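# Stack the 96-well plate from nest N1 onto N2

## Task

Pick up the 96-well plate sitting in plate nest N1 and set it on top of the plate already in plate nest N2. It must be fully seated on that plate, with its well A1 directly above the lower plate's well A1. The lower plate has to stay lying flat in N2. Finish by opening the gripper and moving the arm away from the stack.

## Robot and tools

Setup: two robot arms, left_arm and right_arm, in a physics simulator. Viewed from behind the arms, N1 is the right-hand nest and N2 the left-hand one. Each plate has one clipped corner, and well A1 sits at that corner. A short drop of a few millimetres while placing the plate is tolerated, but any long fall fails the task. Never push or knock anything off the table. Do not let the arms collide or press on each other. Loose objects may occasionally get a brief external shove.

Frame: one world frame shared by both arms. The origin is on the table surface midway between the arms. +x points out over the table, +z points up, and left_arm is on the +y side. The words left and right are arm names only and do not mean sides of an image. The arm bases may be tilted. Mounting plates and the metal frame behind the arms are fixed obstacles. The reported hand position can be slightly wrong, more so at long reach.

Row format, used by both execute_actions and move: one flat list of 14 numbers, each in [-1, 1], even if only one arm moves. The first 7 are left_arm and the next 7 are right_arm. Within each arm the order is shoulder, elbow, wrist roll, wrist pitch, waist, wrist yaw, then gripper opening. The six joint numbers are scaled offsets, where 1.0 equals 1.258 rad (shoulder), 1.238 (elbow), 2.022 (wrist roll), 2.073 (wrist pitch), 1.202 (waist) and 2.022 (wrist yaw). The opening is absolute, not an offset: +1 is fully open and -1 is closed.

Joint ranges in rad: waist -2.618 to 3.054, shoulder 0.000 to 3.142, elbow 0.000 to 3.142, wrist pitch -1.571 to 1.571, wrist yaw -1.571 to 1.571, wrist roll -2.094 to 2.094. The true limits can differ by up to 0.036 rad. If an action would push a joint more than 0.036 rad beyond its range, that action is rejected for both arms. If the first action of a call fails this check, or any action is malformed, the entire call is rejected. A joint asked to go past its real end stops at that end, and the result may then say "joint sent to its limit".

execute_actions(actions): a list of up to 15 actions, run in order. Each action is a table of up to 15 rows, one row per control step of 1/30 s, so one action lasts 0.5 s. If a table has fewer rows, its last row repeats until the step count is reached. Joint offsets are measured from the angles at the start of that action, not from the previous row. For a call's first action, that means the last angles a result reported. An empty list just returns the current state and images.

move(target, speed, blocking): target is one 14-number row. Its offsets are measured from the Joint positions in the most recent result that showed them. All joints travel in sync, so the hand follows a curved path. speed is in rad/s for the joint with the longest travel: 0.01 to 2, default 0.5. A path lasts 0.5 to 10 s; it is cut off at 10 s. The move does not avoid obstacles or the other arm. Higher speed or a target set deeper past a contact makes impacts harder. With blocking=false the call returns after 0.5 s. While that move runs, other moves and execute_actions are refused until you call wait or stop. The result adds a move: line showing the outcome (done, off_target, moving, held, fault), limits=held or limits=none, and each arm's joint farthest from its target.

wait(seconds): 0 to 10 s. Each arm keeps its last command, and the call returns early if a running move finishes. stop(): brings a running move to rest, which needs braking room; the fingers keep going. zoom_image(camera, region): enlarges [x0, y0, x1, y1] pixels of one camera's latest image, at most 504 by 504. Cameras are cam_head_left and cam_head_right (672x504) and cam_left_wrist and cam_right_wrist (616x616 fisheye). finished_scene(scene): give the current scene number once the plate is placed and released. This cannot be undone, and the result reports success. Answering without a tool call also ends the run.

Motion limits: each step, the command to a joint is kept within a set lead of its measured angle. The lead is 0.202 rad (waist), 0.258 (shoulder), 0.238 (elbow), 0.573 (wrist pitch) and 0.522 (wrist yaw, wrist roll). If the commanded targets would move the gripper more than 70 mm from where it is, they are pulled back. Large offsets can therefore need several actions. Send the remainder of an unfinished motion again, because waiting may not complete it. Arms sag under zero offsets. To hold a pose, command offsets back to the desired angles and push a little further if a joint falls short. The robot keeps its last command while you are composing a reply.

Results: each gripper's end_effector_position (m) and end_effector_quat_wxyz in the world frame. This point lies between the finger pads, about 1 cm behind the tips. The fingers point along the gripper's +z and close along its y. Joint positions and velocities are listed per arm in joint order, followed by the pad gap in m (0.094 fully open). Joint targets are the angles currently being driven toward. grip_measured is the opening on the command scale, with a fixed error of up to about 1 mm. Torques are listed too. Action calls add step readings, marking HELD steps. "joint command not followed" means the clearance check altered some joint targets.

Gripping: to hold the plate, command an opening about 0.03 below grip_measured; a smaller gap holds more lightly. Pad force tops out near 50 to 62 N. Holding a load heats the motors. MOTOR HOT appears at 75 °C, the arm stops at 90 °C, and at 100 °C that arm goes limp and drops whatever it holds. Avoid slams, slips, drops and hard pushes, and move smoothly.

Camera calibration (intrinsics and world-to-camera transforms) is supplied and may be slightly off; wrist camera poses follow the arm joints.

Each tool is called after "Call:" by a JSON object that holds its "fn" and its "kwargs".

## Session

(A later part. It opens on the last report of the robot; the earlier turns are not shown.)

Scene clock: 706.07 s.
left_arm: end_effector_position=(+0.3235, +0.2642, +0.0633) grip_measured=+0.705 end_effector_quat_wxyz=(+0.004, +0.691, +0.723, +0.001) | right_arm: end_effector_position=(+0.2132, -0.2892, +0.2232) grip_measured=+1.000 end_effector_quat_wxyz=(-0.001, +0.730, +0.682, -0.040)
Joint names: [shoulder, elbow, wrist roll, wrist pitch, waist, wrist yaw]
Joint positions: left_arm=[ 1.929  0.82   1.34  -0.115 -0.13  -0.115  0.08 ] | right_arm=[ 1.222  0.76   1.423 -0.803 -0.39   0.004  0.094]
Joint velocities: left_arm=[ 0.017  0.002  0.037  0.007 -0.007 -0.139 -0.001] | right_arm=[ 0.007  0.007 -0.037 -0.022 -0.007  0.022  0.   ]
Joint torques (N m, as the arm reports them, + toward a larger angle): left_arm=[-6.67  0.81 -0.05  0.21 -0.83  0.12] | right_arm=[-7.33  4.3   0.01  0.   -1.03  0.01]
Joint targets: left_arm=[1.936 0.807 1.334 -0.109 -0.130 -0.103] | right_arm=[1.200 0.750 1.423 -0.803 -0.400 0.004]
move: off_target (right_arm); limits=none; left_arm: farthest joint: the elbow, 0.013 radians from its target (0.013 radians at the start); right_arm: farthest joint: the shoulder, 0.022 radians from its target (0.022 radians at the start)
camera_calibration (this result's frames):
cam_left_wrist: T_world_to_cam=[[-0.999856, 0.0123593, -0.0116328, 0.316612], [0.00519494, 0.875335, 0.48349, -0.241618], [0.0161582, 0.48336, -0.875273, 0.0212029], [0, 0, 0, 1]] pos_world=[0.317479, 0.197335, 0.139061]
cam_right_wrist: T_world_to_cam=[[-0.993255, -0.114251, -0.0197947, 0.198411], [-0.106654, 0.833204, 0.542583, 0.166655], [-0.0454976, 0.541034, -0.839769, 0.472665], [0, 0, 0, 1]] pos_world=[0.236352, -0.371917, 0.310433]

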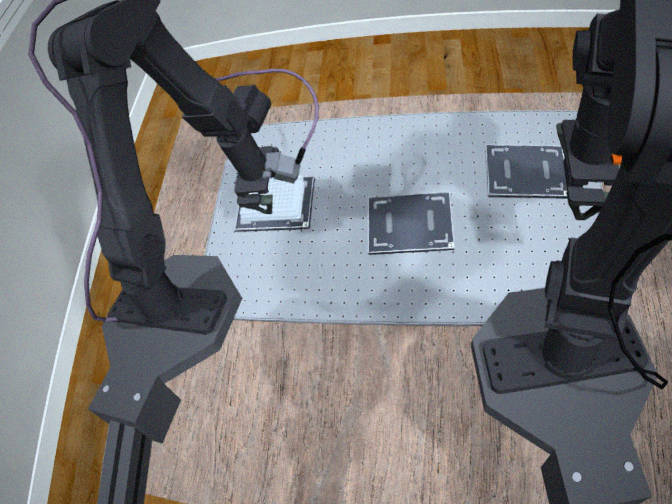

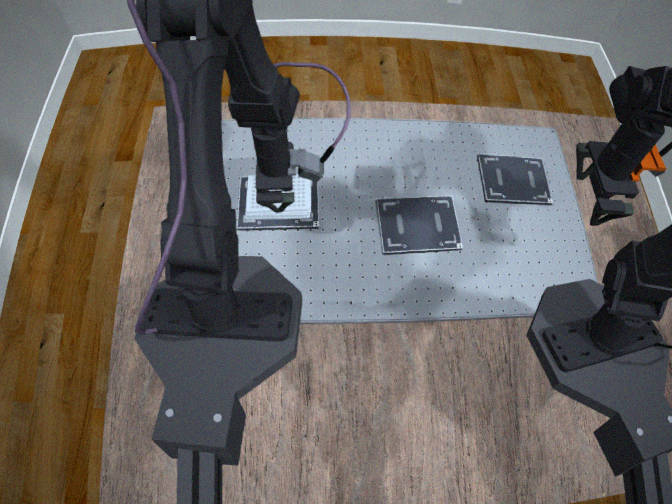

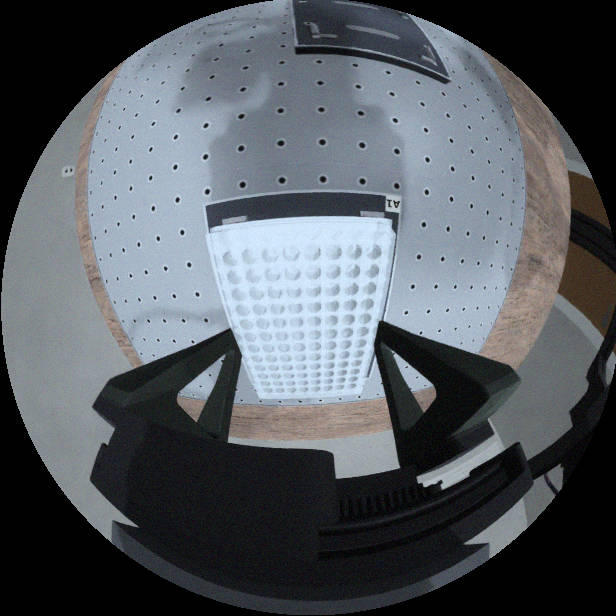

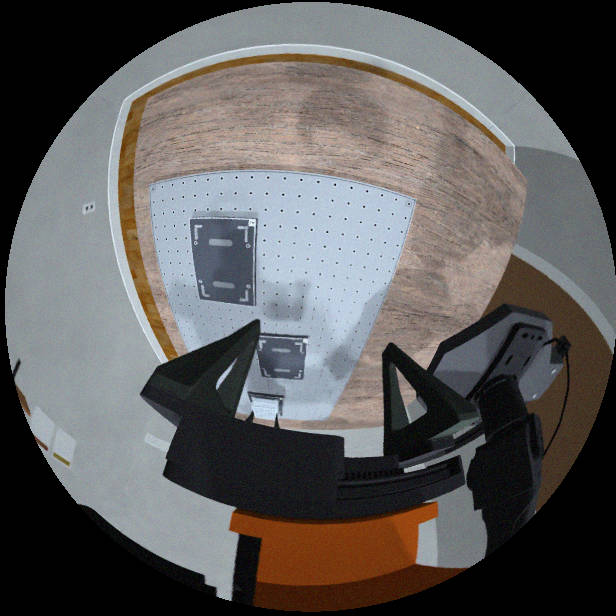

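Call:
{"fn": "move", "kwargs": {"target": [0.0143,-0.0105,-0.003,0.0094,0.0,0.006,0.67,-0.0175,-0.008,0,0,-0.008,0,1], "speed": 0.02}}

Scene clock: 711.70 s.
left_arm: end_effector_position=(+0.3242, +0.2639, +0.0612) grip_measured=+0.705 end_effector_quat_wxyz=(+0.006, +0.690, +0.723, +0.002) | right_arm: end_effector_position=(+0.2132, -0.2892, +0.2232) grip_measured=+1.000 end_effector_quat_wxyz=(-0.001, +0.730, +0.682, -0.040)
Joint names: [shoulder, elbow, wrist roll, wrist pitch, waist, wrist yaw]
Joint positions: left_arm=[ 1.937  0.82   1.34  -0.103 -0.13  -0.115  0.08 ] | right_arm=[ 1.222  0.76   1.423 -0.803 -0.39   0.004  0.094]
Joint velocities: left_arm=[ 0.002 -0.007  0.051 -0.037 -0.017  0.037 -0.   ] | right_arm=[ 0.007 -0.007  0.022  0.051 -0.012  0.022  0.   ]
Joint torques (N m, as the arm reports them, + toward a larger angle): left_arm=[-6.5   0.77 -0.05  0.22 -0.84  0.12] | right_arm=[-7.33  4.26  0.01  0.   -1.07  0.01]
Joint targets: left_arm=[1.947 0.807 1.334 -0.096 -0.130 -0.103] | right_arm=[1.200 0.750 1.423 -0.803 -0.400 0.004]
move: off_target (right_arm); limits=none; left_arm: farthest joint: the elbow, 0.013 radians from its target (0.013 radians at the start); right_arm: farthest joint: the shoulder, 0.022 radians from its target (0.022 radians at the start)
camera_calibration (this result's frames):
cam_left_wrist: T_world_to_cam=[[-0.999806, 0.0118521, -0.0157369, 0.317649], [0.00278123, 0.875707, 0.482834, -0.239518], [0.0195036, 0.482697, -0.87557, 0.0186082], [0, 0, 0, 1]] pos_world=[0.317891, 0.197, 0.136939]
cam_right_wrist: T_world_to_cam=[[-0.993255, -0.114251, -0.0197947, 0.198411], [-0.106654, 0.833204, 0.542583, 0.166655], [-0.0454976, 0.541034, -0.839769, 0.472665], [0, 0, 0, 1]] pos_world=[0.236352, -0.371917, 0.310433]

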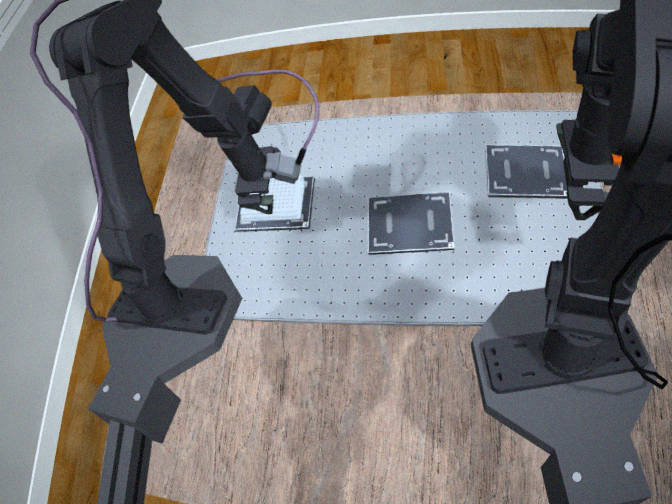

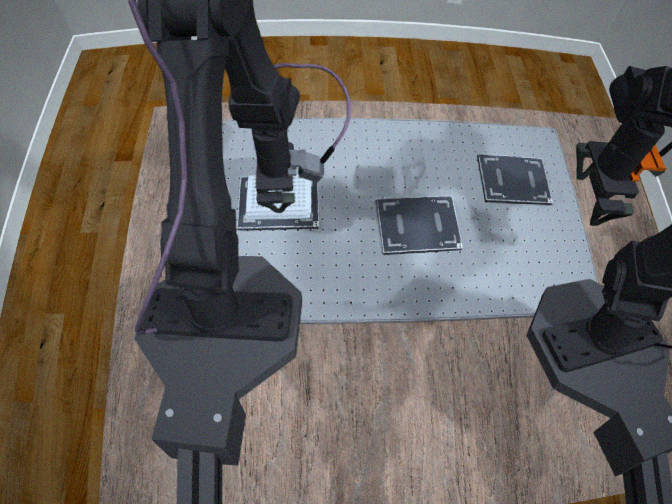

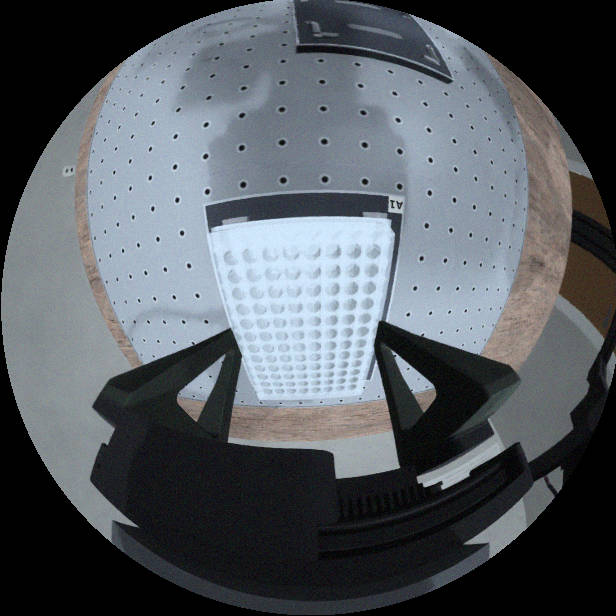

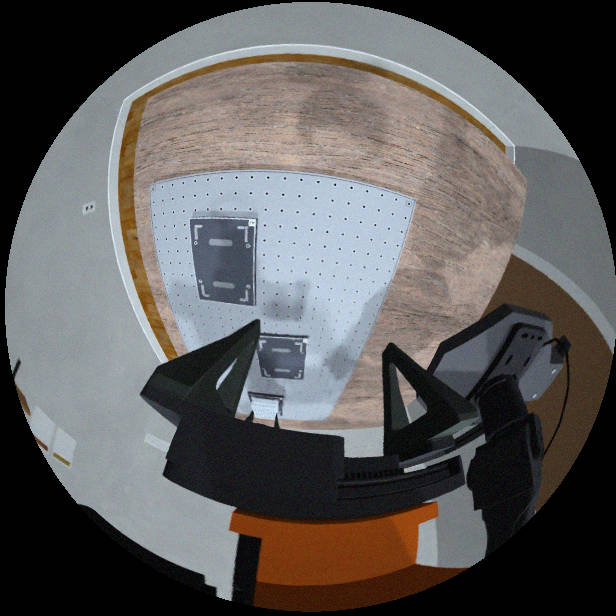

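Call:
{"fn": "zoom_image", "kwargs": {"camera": "cam_head_right", "region": [235, 190, 325, 235]}}

Call:
{"fn": "zoom_image", "kwargs": {"camera": "cam_head_left", "region": [230, 170, 320, 237]}}

Region (235, 190, 325, 235) of cam_head_right's 672x504 image, scaled by 5.600, with more detail than that image has.

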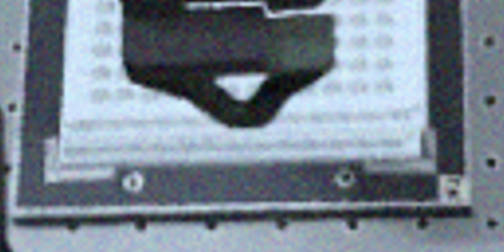

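Region (230, 170, 320, 237) of cam_head_left's 672x504 image, scaled by 5.600, with more detail than that image has; it fills the top 375 rows of this view, and the rest is white.

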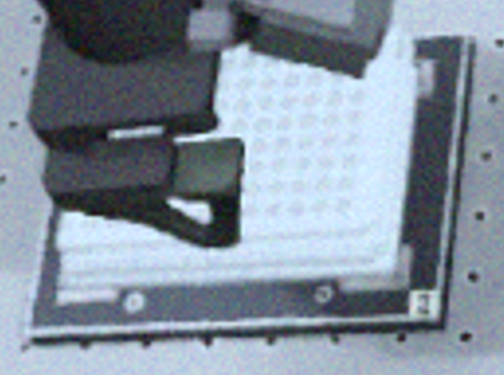

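Call:
{"fn": "move", "kwargs": {"target": [0.0135,-0.0105,-0.003,0.0055,0.0,0.006,0.67,-0.0175,-0.008,0,0,-0.008,0,1], "speed": 0.02}}

Scene clock: 718.60 s.
left_arm: end_effector_position=(+0.3243, +0.2638, +0.0612) grip_measured=+0.705 end_effector_quat_wxyz=(+0.006, +0.690, +0.723, +0.002) | right_arm: end_effector_position=(+0.2132, -0.2892, +0.2232) grip_measured=+1.000 end_effector_quat_wxyz=(-0.001, +0.730, +0.682, -0.040)
Joint names: [shoulder, elbow, wrist roll, wrist pitch, waist, wrist yaw]
Joint positions: left_arm=[ 1.937  0.82   1.34  -0.102 -0.13  -0.115  0.08 ] | right_arm=[ 1.222  0.76   1.423 -0.803 -0.39   0.004  0.094]
Joint velocities: left_arm=[ 0.012 -0.017 -0.007  0.022 -0.032  0.081  0.001] | right_arm=[ 0.002 -0.002  0.037 -0.007 -0.007  0.037  0.   ]
Joint torques (N m, as the arm reports them, + toward a larger angle): left_arm=[-5.98  0.78 -0.05  0.27 -0.83  0.12] | right_arm=[-7.34  4.25  0.01  0.01 -1.02  0.01]
Joint targets: left_arm=[1.954 0.807 1.334 -0.091 -0.130 -0.103] | right_arm=[1.200 0.750 1.423 -0.803 -0.400 0.004]
move: off_target (right_arm); limits=none; left_arm: farthest joint: the shoulder, 0.017 radians from its target (0.017 radians at the start); right_arm: farthest joint: the shoulder, 0.022 radians from its target (0.022 radians at the start)
camera_calibration (this result's frames):
cam_left_wrist: T_world_to_cam=[[-0.999801, 0.0118059, -0.01611, 0.317775], [0.00256192, 0.875741, 0.482774, -0.239438], [0.0198078, 0.482637, -0.875597, 0.0185345], [0, 0, 0, 1]] pos_world=[0.317958, 0.196988, 0.136942]
cam_right_wrist: T_world_to_cam=[[-0.993255, -0.114251, -0.0197947, 0.198411], [-0.106654, 0.833204, 0.542583, 0.166655], [-0.0454976, 0.541034, -0.839769, 0.472665], [0, 0, 0, 1]] pos_world=[0.236352, -0.371917, 0.310433]

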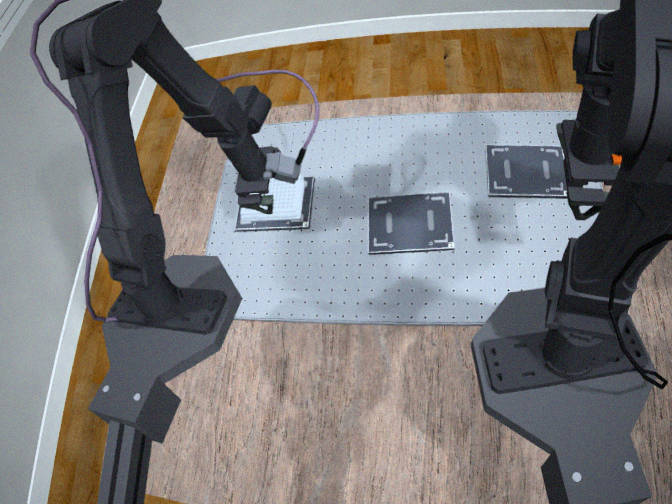

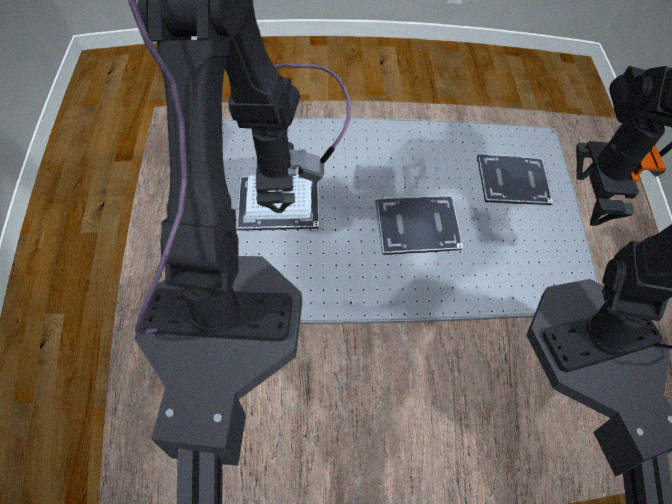

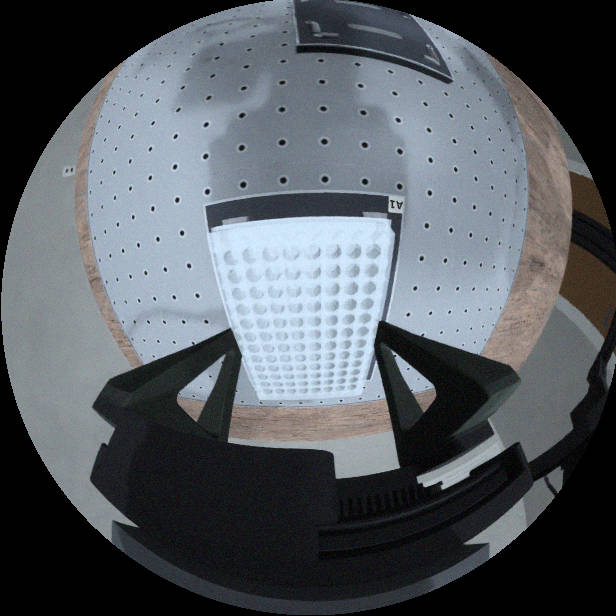

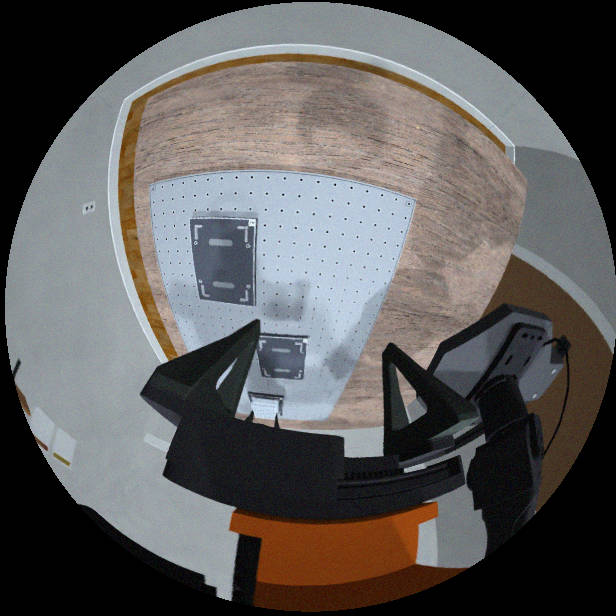

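Call:
{"fn": "execute_actions", "kwargs": {"actions": [[[0.019,-0.0105,-0.003,0.006,0.0,0.006,0.67,-0.0175,-0.008,0,0,-0.008,0,1]]]}}

Scene clock: 723.57 s.
left_arm: end_effector_position=(+0.3237, +0.2638, +0.0596) grip_measured=+0.705 end_effector_quat_wxyz=(+0.005, +0.691, +0.723, +0.001) | right_arm: end_effector_position=(+0.2132, -0.2892, +0.2232) grip_measured=+1.000 end_effector_quat_wxyz=(-0.001, +0.730, +0.682, -0.040)
Joint names: [shoulder, elbow, wrist roll, wrist pitch, waist, wrist yaw]
Joint positions: left_arm=[ 1.944  0.82   1.34  -0.098 -0.13  -0.115  0.08 ] | right_arm=[ 1.222  0.76   1.423 -0.803 -0.39   0.004  0.094]
Joint velocities: left_arm=[-0.012  0.022  0.022 -0.066 -0.007 -0.066 -0.001] | right_arm=[ 0.002  0.002  0.007 -0.037 -0.002  0.007  0.   ]
Joint torques (N m, as the arm reports them, + toward a larger angle): left_arm=[-5.92  0.75 -0.05  0.23 -0.84  0.12] | right_arm=[-7.32  4.26  0.01  0.01 -1.07  0.01]
Joint targets: left_arm=[1.961 0.807 1.334 -0.090 -0.130 -0.103] | right_arm=[1.200 0.750 1.423 -0.803 -0.400 0.004]
Step readings (joint positions):
0: left_arm=[1.937 0.820 1.340 -0.102 -0.130 -0.115] | right_arm=[1.222 0.760 1.423 -0.803 -0.390 0.004]
1: left_arm=[1.939 0.820 1.340 -0.102 -0.130 -0.115] | right_arm=[1.222 0.760 1.423 -0.803 -0.390 0.004]
2: left_arm=[1.942 0.820 1.340 -0.100 -0.130 -0.115] | right_arm=[1.222 0.760 1.423 -0.803 -0.390 0.004]
4: left_arm=[1.944 0.820 1.340 -0.098 -0.130 -0.115] | right_arm=[1.222 0.760 1.423 -0.803 -0.390 0.004]
8: left_arm=[1.944 0.820 1.340 -0.098 -0.130 -0.115] | right_arm=[1.222 0.760 1.423 -0.803 -0.390 0.004]
15: Joint positions above
camera_calibration (this result's frames):
cam_left_wrist: T_world_to_cam=[[-0.999821, 0.0119908, -0.0146177, 0.316997], [0.00343926, 0.875606, 0.483014, -0.238875], [0.018591, 0.482877, -0.875491, 0.0175307], [0, 0, 0, 1]] pos_world=[0.317435, 0.196894, 0.135362]
cam_right_wrist: T_world_to_cam=[[-0.993255, -0.114251, -0.0197947, 0.198411], [-0.106654, 0.833204, 0.542583, 0.166655], [-0.0454976, 0.541034, -0.839769, 0.472665], [0, 0, 0, 1]] pos_world=[0.236352, -0.371917, 0.310433]

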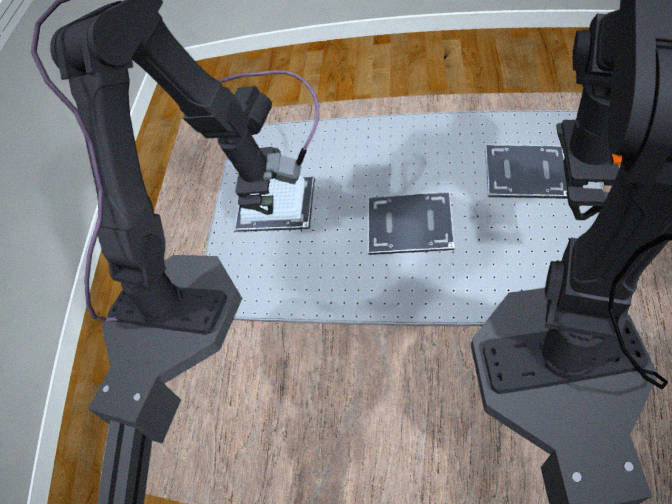

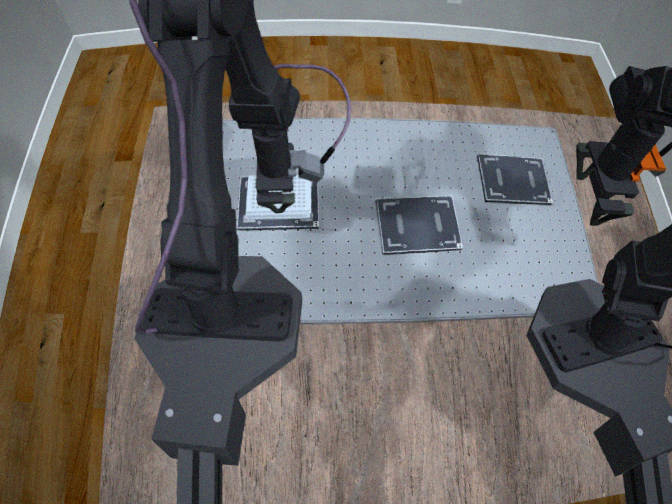

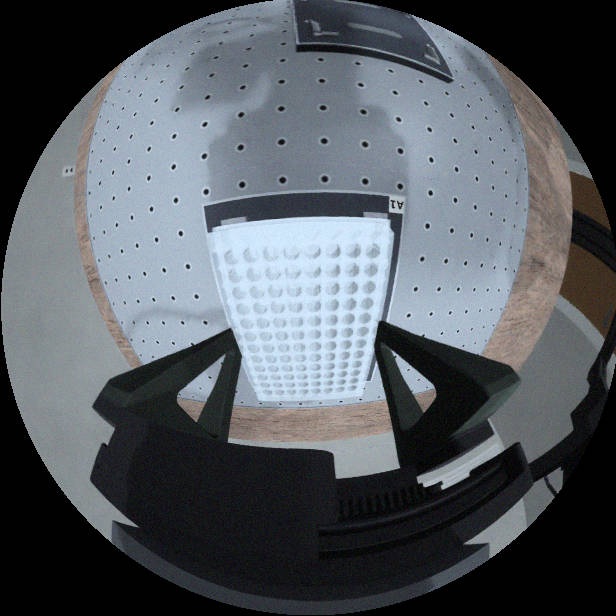

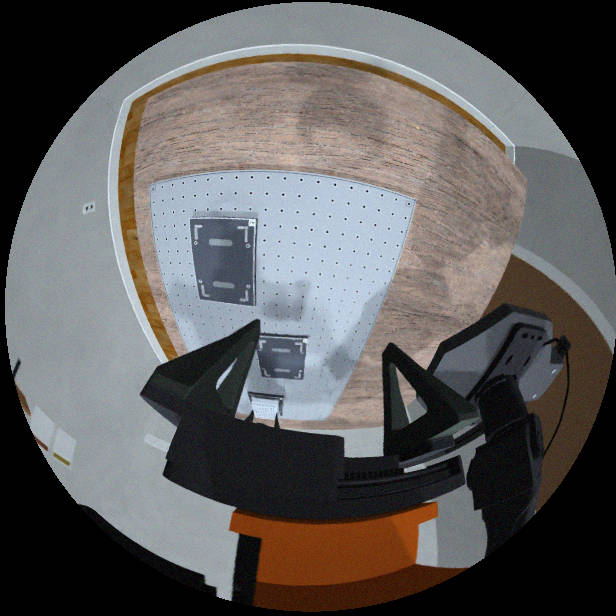

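Call:
{"fn": "zoom_image", "kwargs": {"camera": "cam_left_wrist", "region": [195, 195, 305, 275]}}

Call:
{"fn": "zoom_image", "kwargs": {"camera": "cam_left_wrist", "region": [305, 190, 415, 270]}}

Region (195, 195, 305, 275) of cam_left_wrist's 616x616 image, scaled by 4.582, with more detail than that image has; it fills the top 367 rows of this view, and the rest is white.

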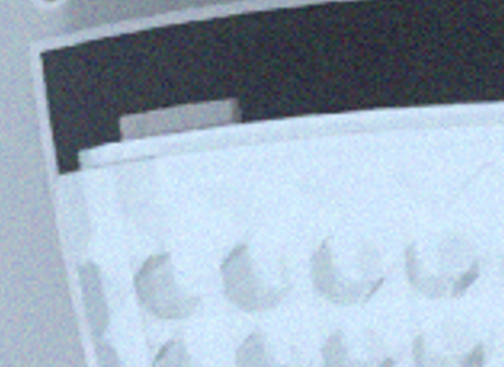

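Region (305, 190, 415, 270) of cam_left_wrist's 616x616 image, scaled by 4.582, with more detail than that image has; it fills the top 367 rows of this view, and the rest is white.

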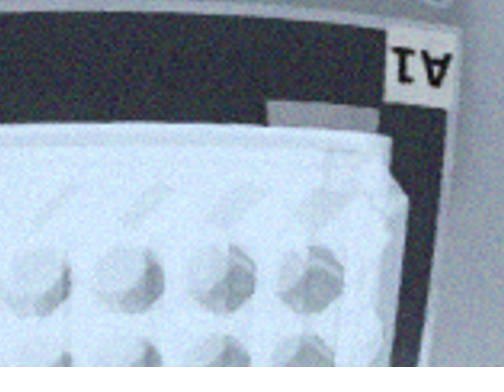

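Call:
{"fn": "zoom_image", "kwargs": {"camera": "cam_head_right", "region": [235, 165, 325, 235]}}

Call:
{"fn": "zoom_image", "kwargs": {"camera": "cam_head_left", "region": [230, 170, 320, 237]}}

Region (235, 165, 325, 235) of cam_head_right's 672x504 image, scaled by 5.600, with more detail than that image has.

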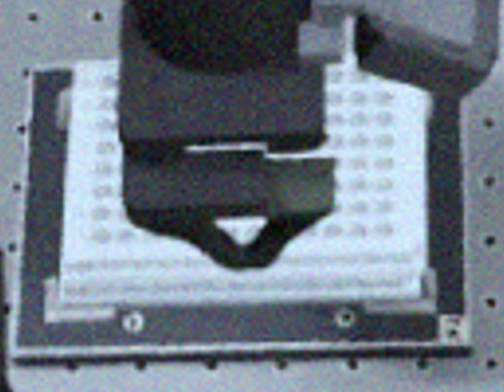

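Region (230, 170, 320, 237) of cam_head_left's 672x504 image, scaled by 5.600, with more detail than that image has; it fills the top 375 rows of this view, and the rest is white.

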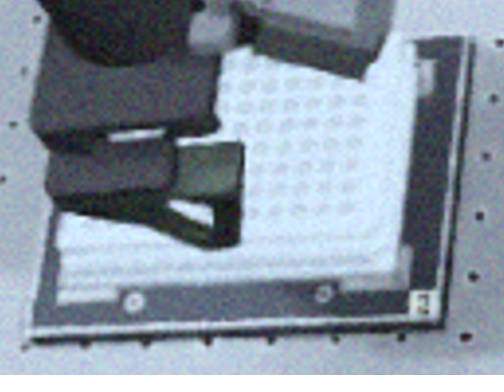

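Call:
{"fn": "execute_actions", "kwargs": {"actions": [[[0.004,-0.0105,-0.003,0.002,0.0,0.006,0.68,-0.0175,-0.008,0,0,-0.008,0,1],[0.004,-0.0105,-0.003,0.002,0.0,0.006,0.68,-0.0175,-0.008,0,0,-0.008,0,1],[0.004,-0.0105,-0.003,0.002,0.0,0.006,0.69,-0.0175,-0.008,0,0,-0.008,0,1],[0.004,-0.0105,-0.003,0.002,0.0,0.006,0.69,-0.0175,-0.008,0,0,-0.008,0,1],[0.004,-0.0105,-0.003,0.002,0.0,0.006,0.70,-0.0175,-0.008,0,0,-0.008,0,1],[0.004,-0.0105,-0.003,0.002,0.0,0.006,0.70,-0.0175,-0.008,0,0,-0.008,0,1],[0.004,-0.0105,-0.003,0.002,0.0,0.006,0.71,-0.0175,-0.008,0,0,-0.008,0,1],[0.004,-0.0105,-0.003,0.002,0.0,0.006,0.71,-0.0175,-0.008,0,0,-0.008,0,1],[0.004,-0.0105,-0.003,0.002,0.0,0.006,0.72,-0.0175,-0.008,0,0,-0.008,0,1],[0.004,-0.0105,-0.003,0.002,0.0,0.006,0.72,-0.0175,-0.008,0,0,-0.008,0,1],[0.004,-0.0105,-0.003,0.002,0.0,0.006,0.735,-0.0175,-0.008,0,0,-0.008,0,1],[0.004,-0.0105,-0.003,0.002,0.0,0.006,0.735,-0.0175,-0.008,0,0,-0.008,0,1],[0.004,-0.0105,-0.003,0.002,0.0,0.006,0.75,-0.0175,-0.008,0,0,-0.008,0,1],[0.004,-0.0105,-0.003,0.002,0.0,0.006,0.75,-0.0175,-0.008,0,0,-0.008,0,1],[0.004,-0.0105,-0.003,0.002,0.0,0.006,0.77,-0.0175,-0.008,0,0,-0.008,0,1]]]}}

Scene clock: 757.40 s.
left_arm: end_effector_position=(+0.3236, +0.2638, +0.0596) grip_measured=+0.763 end_effector_quat_wxyz=(+0.005, +0.691, +0.723, +0.001) | right_arm: end_effector_position=(+0.2132, -0.2892, +0.2232) grip_measured=+1.000 end_effector_quat_wxyz=(-0.001, +0.730, +0.682, -0.040)
Joint names: [shoulder, elbow, wrist roll, wrist pitch, waist, wrist yaw]
Joint positions: left_arm=[ 1.944  0.82   1.34  -0.098 -0.13  -0.115  0.083] | right_arm=[ 1.222  0.76   1.423 -0.803 -0.39   0.004  0.094]
Joint velocities: left_arm=[-0.002 -0.007 -0.051 -0.051  0.002  0.022  0.011] | right_arm=[ 0.007 -0.012  0.037  0.007 -0.017  0.007  0.   ]
Joint torques (N m, as the arm reports them, + toward a larger angle): left_arm=[-6.82  0.78 -0.06  0.17 -0.78  0.13] | right_arm=[-7.31  4.29  0.01  0.   -1.02  0.01]
Joint targets: left_arm=[1.949 0.807 1.334 -0.094 -0.130 -0.103] | right_arm=[1.200 0.750 1.423 -0.803 -0.400 0.004]
Step readings (joint positions):
0: left_arm=[1.944 0.820 1.340 -0.098 -0.130 -0.115] | right_arm=[1.222 0.760 1.423 -0.803 -0.390 0.004]
1: left_arm=[1.944 0.820 1.340 -0.098 -0.130 -0.115] | right_arm=[1.222 0.760 1.423 -0.803 -0.390 0.004]
2: left_arm=[1.944 0.820 1.340 -0.098 -0.130 -0.115] | right_arm=[1.222 0.760 1.423 -0.803 -0.390 0.004]
4: left_arm=[1.944 0.820 1.340 -0.098 -0.130 -0.115] | right_arm=[1.222 0.760 1.423 -0.803 -0.390 0.004]
8: left_arm=[1.944 0.820 1.340 -0.098 -0.130 -0.115] | right_arm=[1.222 0.760 1.423 -0.803 -0.390 0.004]
15: Joint positions above
camera_calibration (this result's frames):
cam_left_wrist: T_world_to_cam=[[-0.999826, 0.0120369, -0.0142446, 0.316871], [0.00365865, 0.875572, 0.483074, -0.238955], [0.0182869, 0.482938, -0.875464, 0.0176042], [0, 0, 0, 1]] pos_world=[0.317368, 0.196907, 0.135359]
cam_right_wrist: T_world_to_cam=[[-0.993255, -0.114251, -0.0197947, 0.198411], [-0.106654, 0.833204, 0.542583, 0.166655], [-0.0454976, 0.541034, -0.839769, 0.472665], [0, 0, 0, 1]] pos_world=[0.236352, -0.371917, 0.310433]

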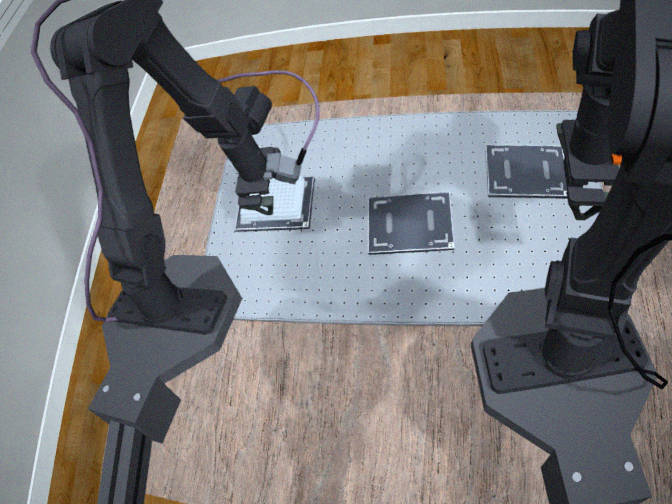

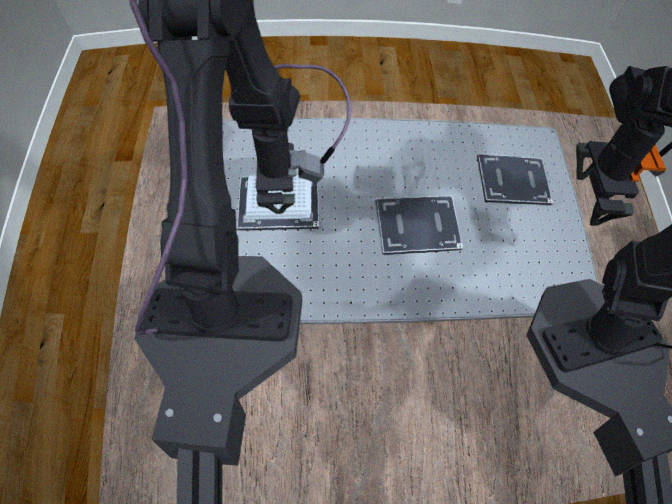

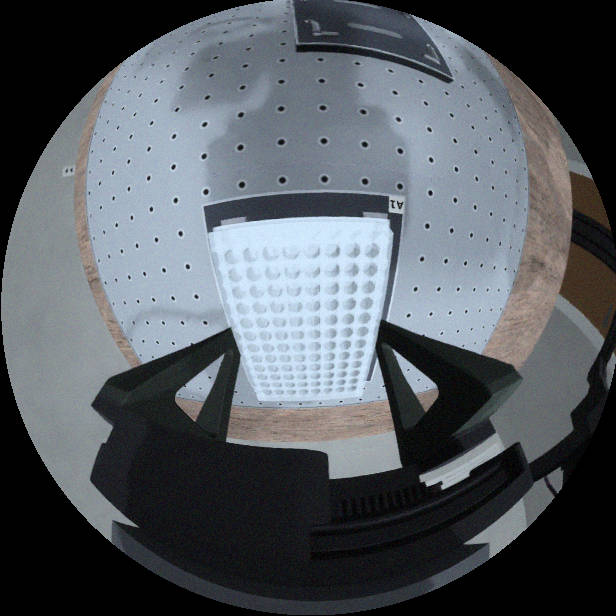

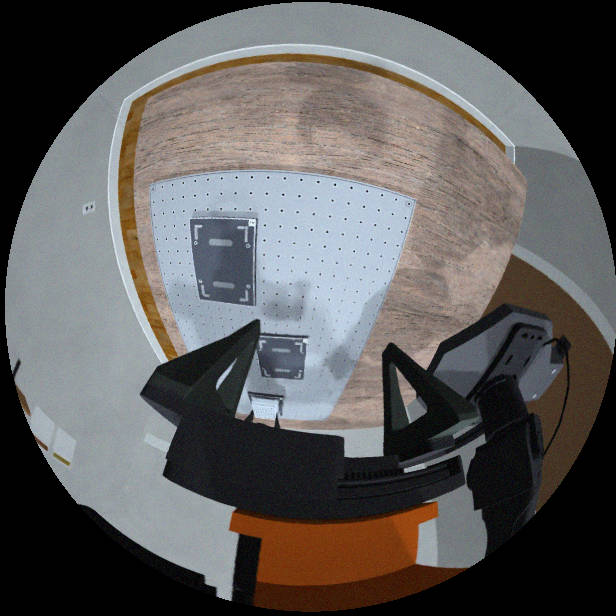

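Call:
{"fn": "zoom_image", "kwargs": {"camera": "cam_left_wrist", "region": [195, 190, 415, 290]}}

Region (195, 190, 415, 290) of cam_left_wrist's 616x616 image, scaled by 2.291, with more detail than that image has; it fills the top 229 rows of this view, and the rest is white.

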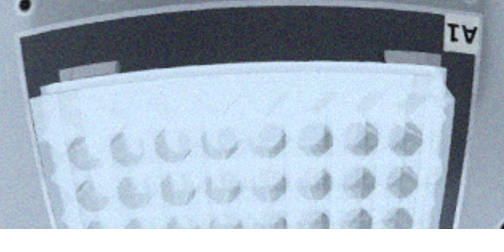

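Call:
{"fn": "execute_actions", "kwargs": {"actions": [[[0.0,-0.0105,-0.003,0.002,0.0,0.006,0.80,-0.0175,-0.008,0,0,-0.008,0,1],[0.0,-0.0105,-0.003,0.002,0.0,0.006,0.84,-0.0175,-0.008,0,0,-0.008,0,1],[0.0,-0.0105,-0.003,0.002,0.0,0.006,0.88,-0.0175,-0.008,0,0,-0.008,0,1],[0.0,-0.0105,-0.003,0.002,0.0,0.006,0.92,-0.0175,-0.008,0,0,-0.008,0,1],[0.0,-0.0105,-0.003,0.002,0.0,0.006,0.96,-0.0175,-0.008,0,0,-0.008,0,1],[0.0,-0.0105,-0.003,0.002,0.0,0.006,1.0,-0.0175,-0.008,0,0,-0.008,0,1]]]}}

Call:
{"fn": "move", "kwargs": {"target": [-0.165,0.0,0,-0.092,0,0,1,-0.0175,-0.008,0,0,-0.008,0,1], "speed": 0.2}}

Scene clock: 767.63 s.
left_arm: end_effector_position=(+0.3238, +0.2637, +0.0596) grip_measured=+1.000 end_effector_quat_wxyz=(+0.006, +0.690, +0.723, +0.002) | right_arm: end_effector_position=(+0.2132, -0.2892, +0.2232) grip_measured=+1.000 end_effector_quat_wxyz=(-0.001, +0.730, +0.682, -0.040)
Joint names: [shoulder, elbow, wrist roll, wrist pitch, waist, wrist yaw]
Joint positions: left_arm=[ 1.944  0.82   1.34  -0.097 -0.13  -0.115  0.094] | right_arm=[ 1.222  0.76   1.423 -0.803 -0.39   0.004  0.094]
Joint velocities: left_arm=[ 0.007  0.012  0.037  0.007 -0.002 -0.037  0.   ] | right_arm=[-0.007 -0.007  0.037 -0.037  0.002 -0.007  0.   ]
Joint torques (N m, as the arm reports them, + toward a larger angle): left_arm=[-7.15  0.75 -0.05  0.19 -0.83  0.12] | right_arm=[-7.32  4.27  0.01  0.   -1.03  0.01]
Joint targets: left_arm=[1.944 0.807 1.334 -0.094 -0.130 -0.103] | right_arm=[1.200 0.750 1.423 -0.803 -0.400 0.004]
Step readings (joint positions):
0: left_arm=[1.944 0.820 1.340 -0.097 -0.130 -0.115] | right_arm=[1.222 0.760 1.423 -0.803 -0.390 0.004]
1: left_arm=[1.944 0.820 1.340 -0.097 -0.130 -0.115] | right_arm=[1.222 0.760 1.423 -0.803 -0.390 0.004]
2: left_arm=[1.944 0.820 1.340 -0.097 -0.130 -0.115] | right_arm=[1.222 0.760 1.423 -0.803 -0.390 0.004]
4: left_arm=[1.944 0.820 1.340 -0.097 -0.130 -0.115] | right_arm=[1.222 0.760 1.423 -0.803 -0.390 0.004]
8: left_arm=[1.944 0.820 1.340 -0.097 -0.130 -0.115] | right_arm=[1.222 0.760 1.423 -0.803 -0.390 0.004]
15: Joint positions above
camera_calibration (this result's frames):
cam_left_wrist: T_world_to_cam=[[-0.999811, 0.0118984, -0.0153638, 0.317248], [0.00300055, 0.875674, 0.482894, -0.238715], [0.0191994, 0.482757, -0.875544, 0.0173835], [0, 0, 0, 1]] pos_world=[0.317571, 0.19687, 0.135368]
cam_right_wrist: T_world_to_cam=[[-0.993255, -0.114251, -0.0197947, 0.198411], [-0.106654, 0.833204, 0.542583, 0.166655], [-0.0454976, 0.541034, -0.839769, 0.472665], [0, 0, 0, 1]] pos_world=[0.236352, -0.371917, 0.310433]

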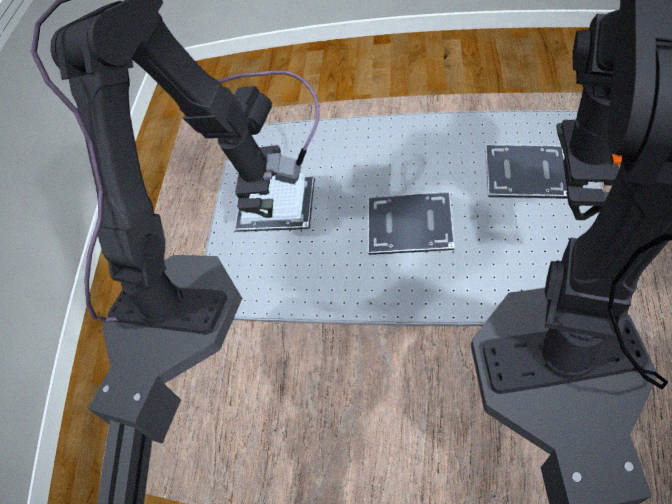

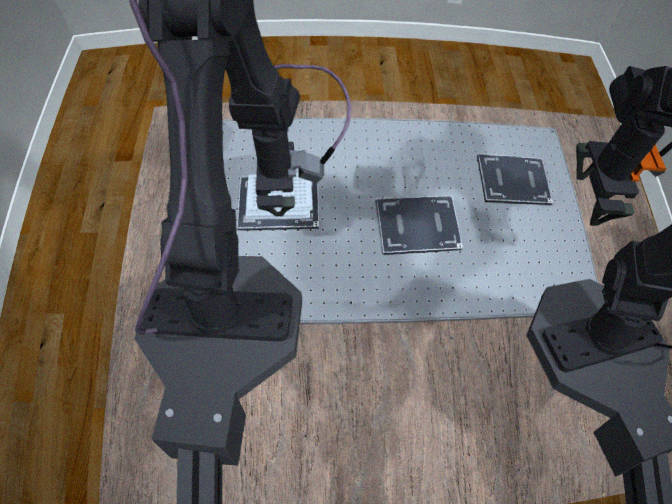

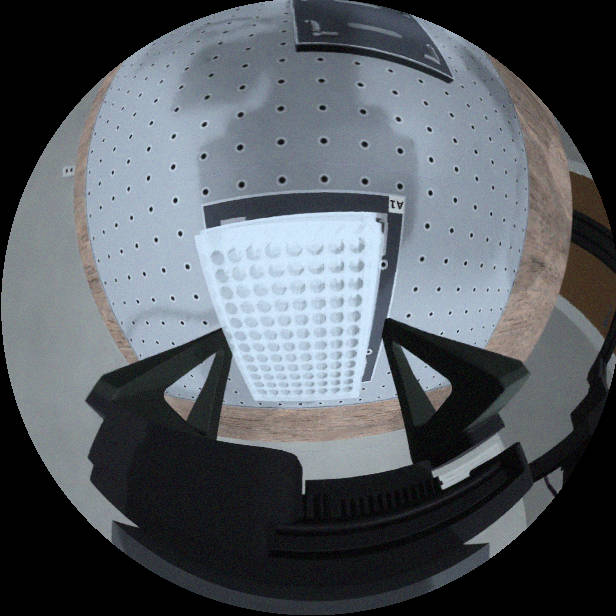

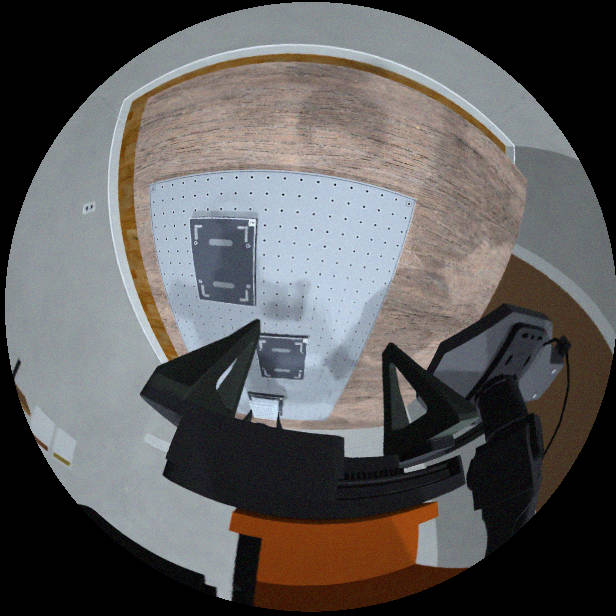

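Scene clock: 769.30 s.
left_arm: end_effector_position=(+0.3294, +0.2685, +0.1078) grip_measured=+1.000 end_effector_quat_wxyz=(+0.009, +0.690, +0.724, +0.004) | right_arm: end_effector_position=(+0.2132, -0.2892, +0.2232) grip_measured=+1.000 end_effector_quat_wxyz=(-0.001, +0.730, +0.682, -0.040)
Joint names: [shoulder, elbow, wrist roll, wrist pitch, waist, wrist yaw]
Joint positions: left_arm=[ 1.757  0.82   1.34  -0.275 -0.13  -0.115  0.094] | right_arm=[ 1.222  0.76   1.423 -0.803 -0.39   0.004  0.094]
Joint velocities: left_arm=[-0.007  0.007 -0.037  0.007 -0.012  0.022  0.   ] | right_arm=[-0.007 -0.002  0.037  0.022 -0.017 -0.066  0.   ]
Joint torques (N m, as the arm reports them, + toward a larger angle): left_arm=[-8.28  2.43  0.    0.06 -0.76  0.01] | right_arm=[-7.33  4.28  0.02  0.01 -1.05  0.01]
Joint targets: left_arm=[1.736 0.820 1.340 -0.288 -0.130 -0.115] | right_arm=[1.200 0.750 1.423 -0.803 -0.400 0.004]
move: off_target (left_arm, right_arm); limits=none; left_arm: farthest joint: the shoulder, 0.021 radians from its target (0.207 radians at the start); right_arm: farthest joint: the shoulder, 0.022 radians from its target (0.022 radians at the start)
camera_calibration (this result's frames):
cam_left_wrist: T_world_to_cam=[[-0.999655, 0.0108284, -0.0239431, 0.324649], [-0.00203859, 0.876448, 0.481493, -0.264598], [0.0261987, 0.481376, -0.876123, 0.0552661], [0, 0, 0, 1]] pos_world=[0.322549, 0.201787, 0.183595]
cam_right_wrist: T_world_to_cam=[[-0.993255, -0.114251, -0.0197947, 0.198411], [-0.106654, 0.833204, 0.542583, 0.166655], [-0.0454976, 0.541034, -0.839769, 0.472665], [0, 0, 0, 1]] pos_world=[0.236352, -0.371917, 0.310433]

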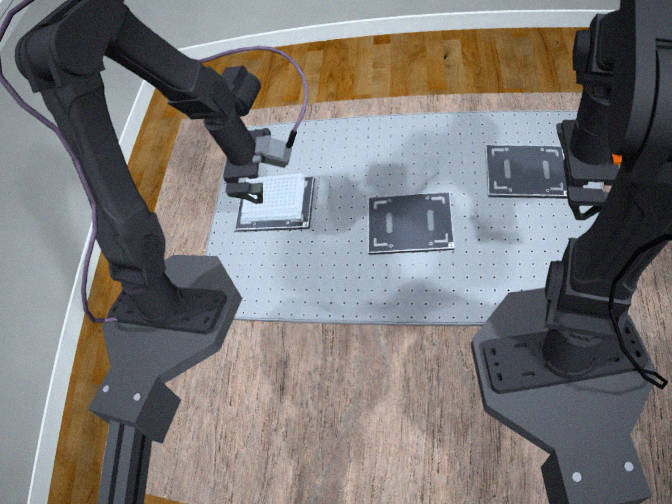

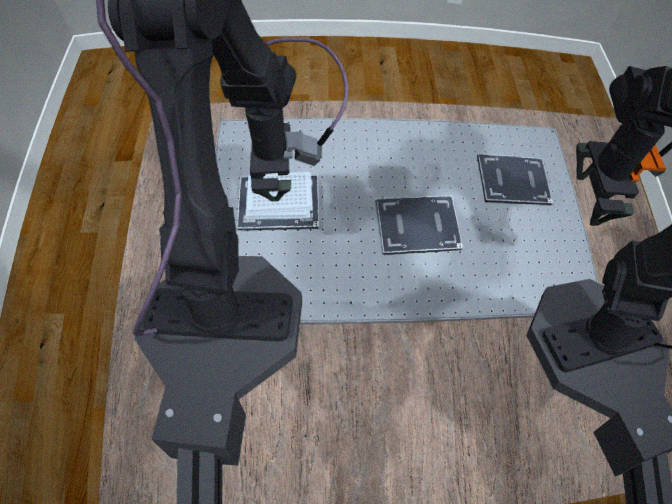

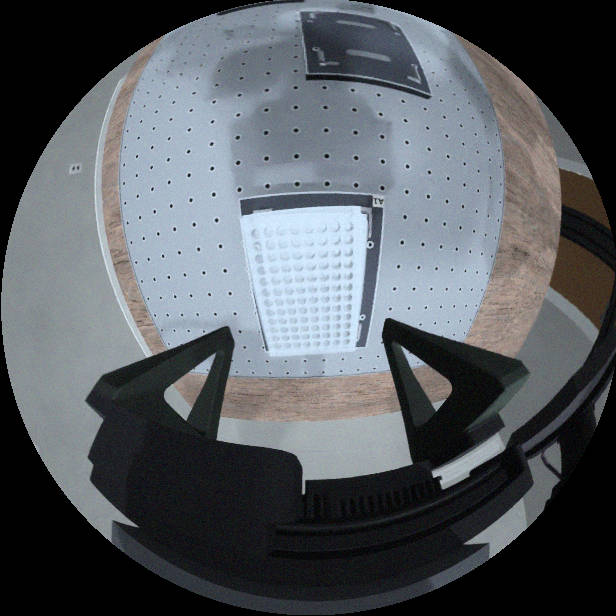

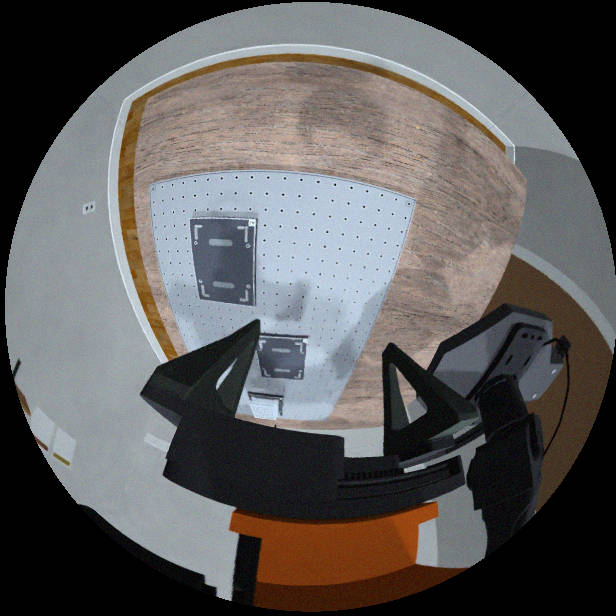

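Call:
{"fn": "zoom_image", "kwargs": {"camera": "cam_left_wrist", "region": [220, 180, 400, 370]}}

Call:
{"fn": "zoom_image", "kwargs": {"camera": "cam_head_left", "region": [220, 160, 330, 240]}}

Call:
{"fn": "zoom_image", "kwargs": {"camera": "cam_head_right", "region": [225, 160, 335, 240]}}

Region (220, 180, 400, 370) of cam_left_wrist's 616x616 image, scaled by 2.653, with more detail than that image has; it fills the left 477 columns of this view, and the rest is white.

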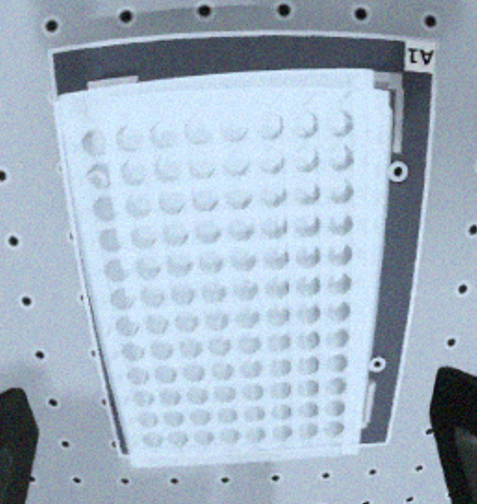

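Region (220, 160, 330, 240) of cam_head_left's 672x504 image, scaled by 4.582, with more detail than that image has; it fills the top 367 rows of this view, and the rest is white.

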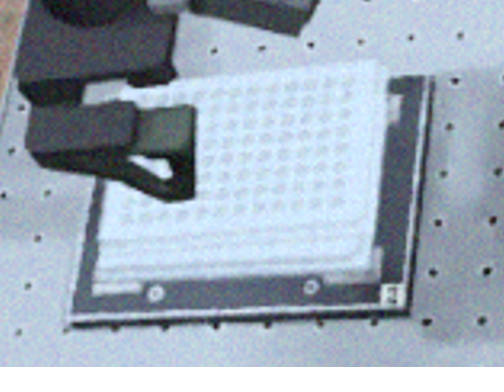

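Region (225, 160, 335, 240) of cam_head_right's 672x504 image, scaled by 4.582, with more detail than that image has; it fills the top 367 rows of this view, and the rest is white.

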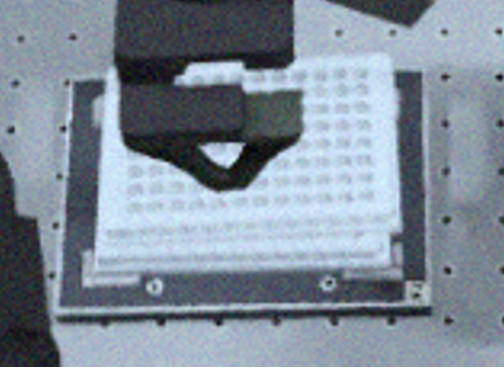

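Call:
{"fn": "zoom_image", "kwargs": {"camera": "cam_left_wrist", "region": [230, 190, 390, 270]}}

Call:
{"fn": "zoom_image", "kwargs": {"camera": "cam_left_wrist", "region": [240, 290, 400, 370]}}

Region (230, 190, 390, 270) of cam_left_wrist's 616x616 image, scaled by 3.150, with more detail than that image has.

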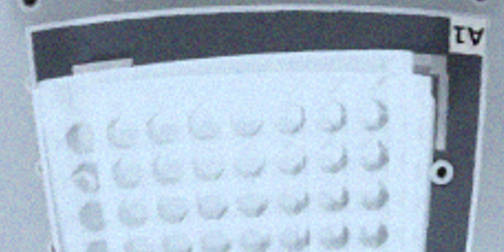

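Region (240, 290, 400, 370) of cam_left_wrist's 616x616 image, scaled by 3.150, with more detail than that image has.

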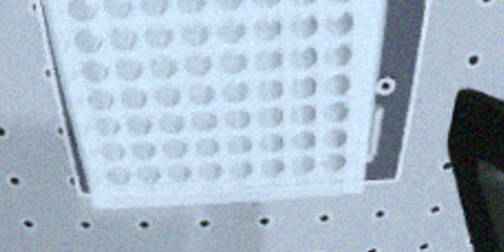

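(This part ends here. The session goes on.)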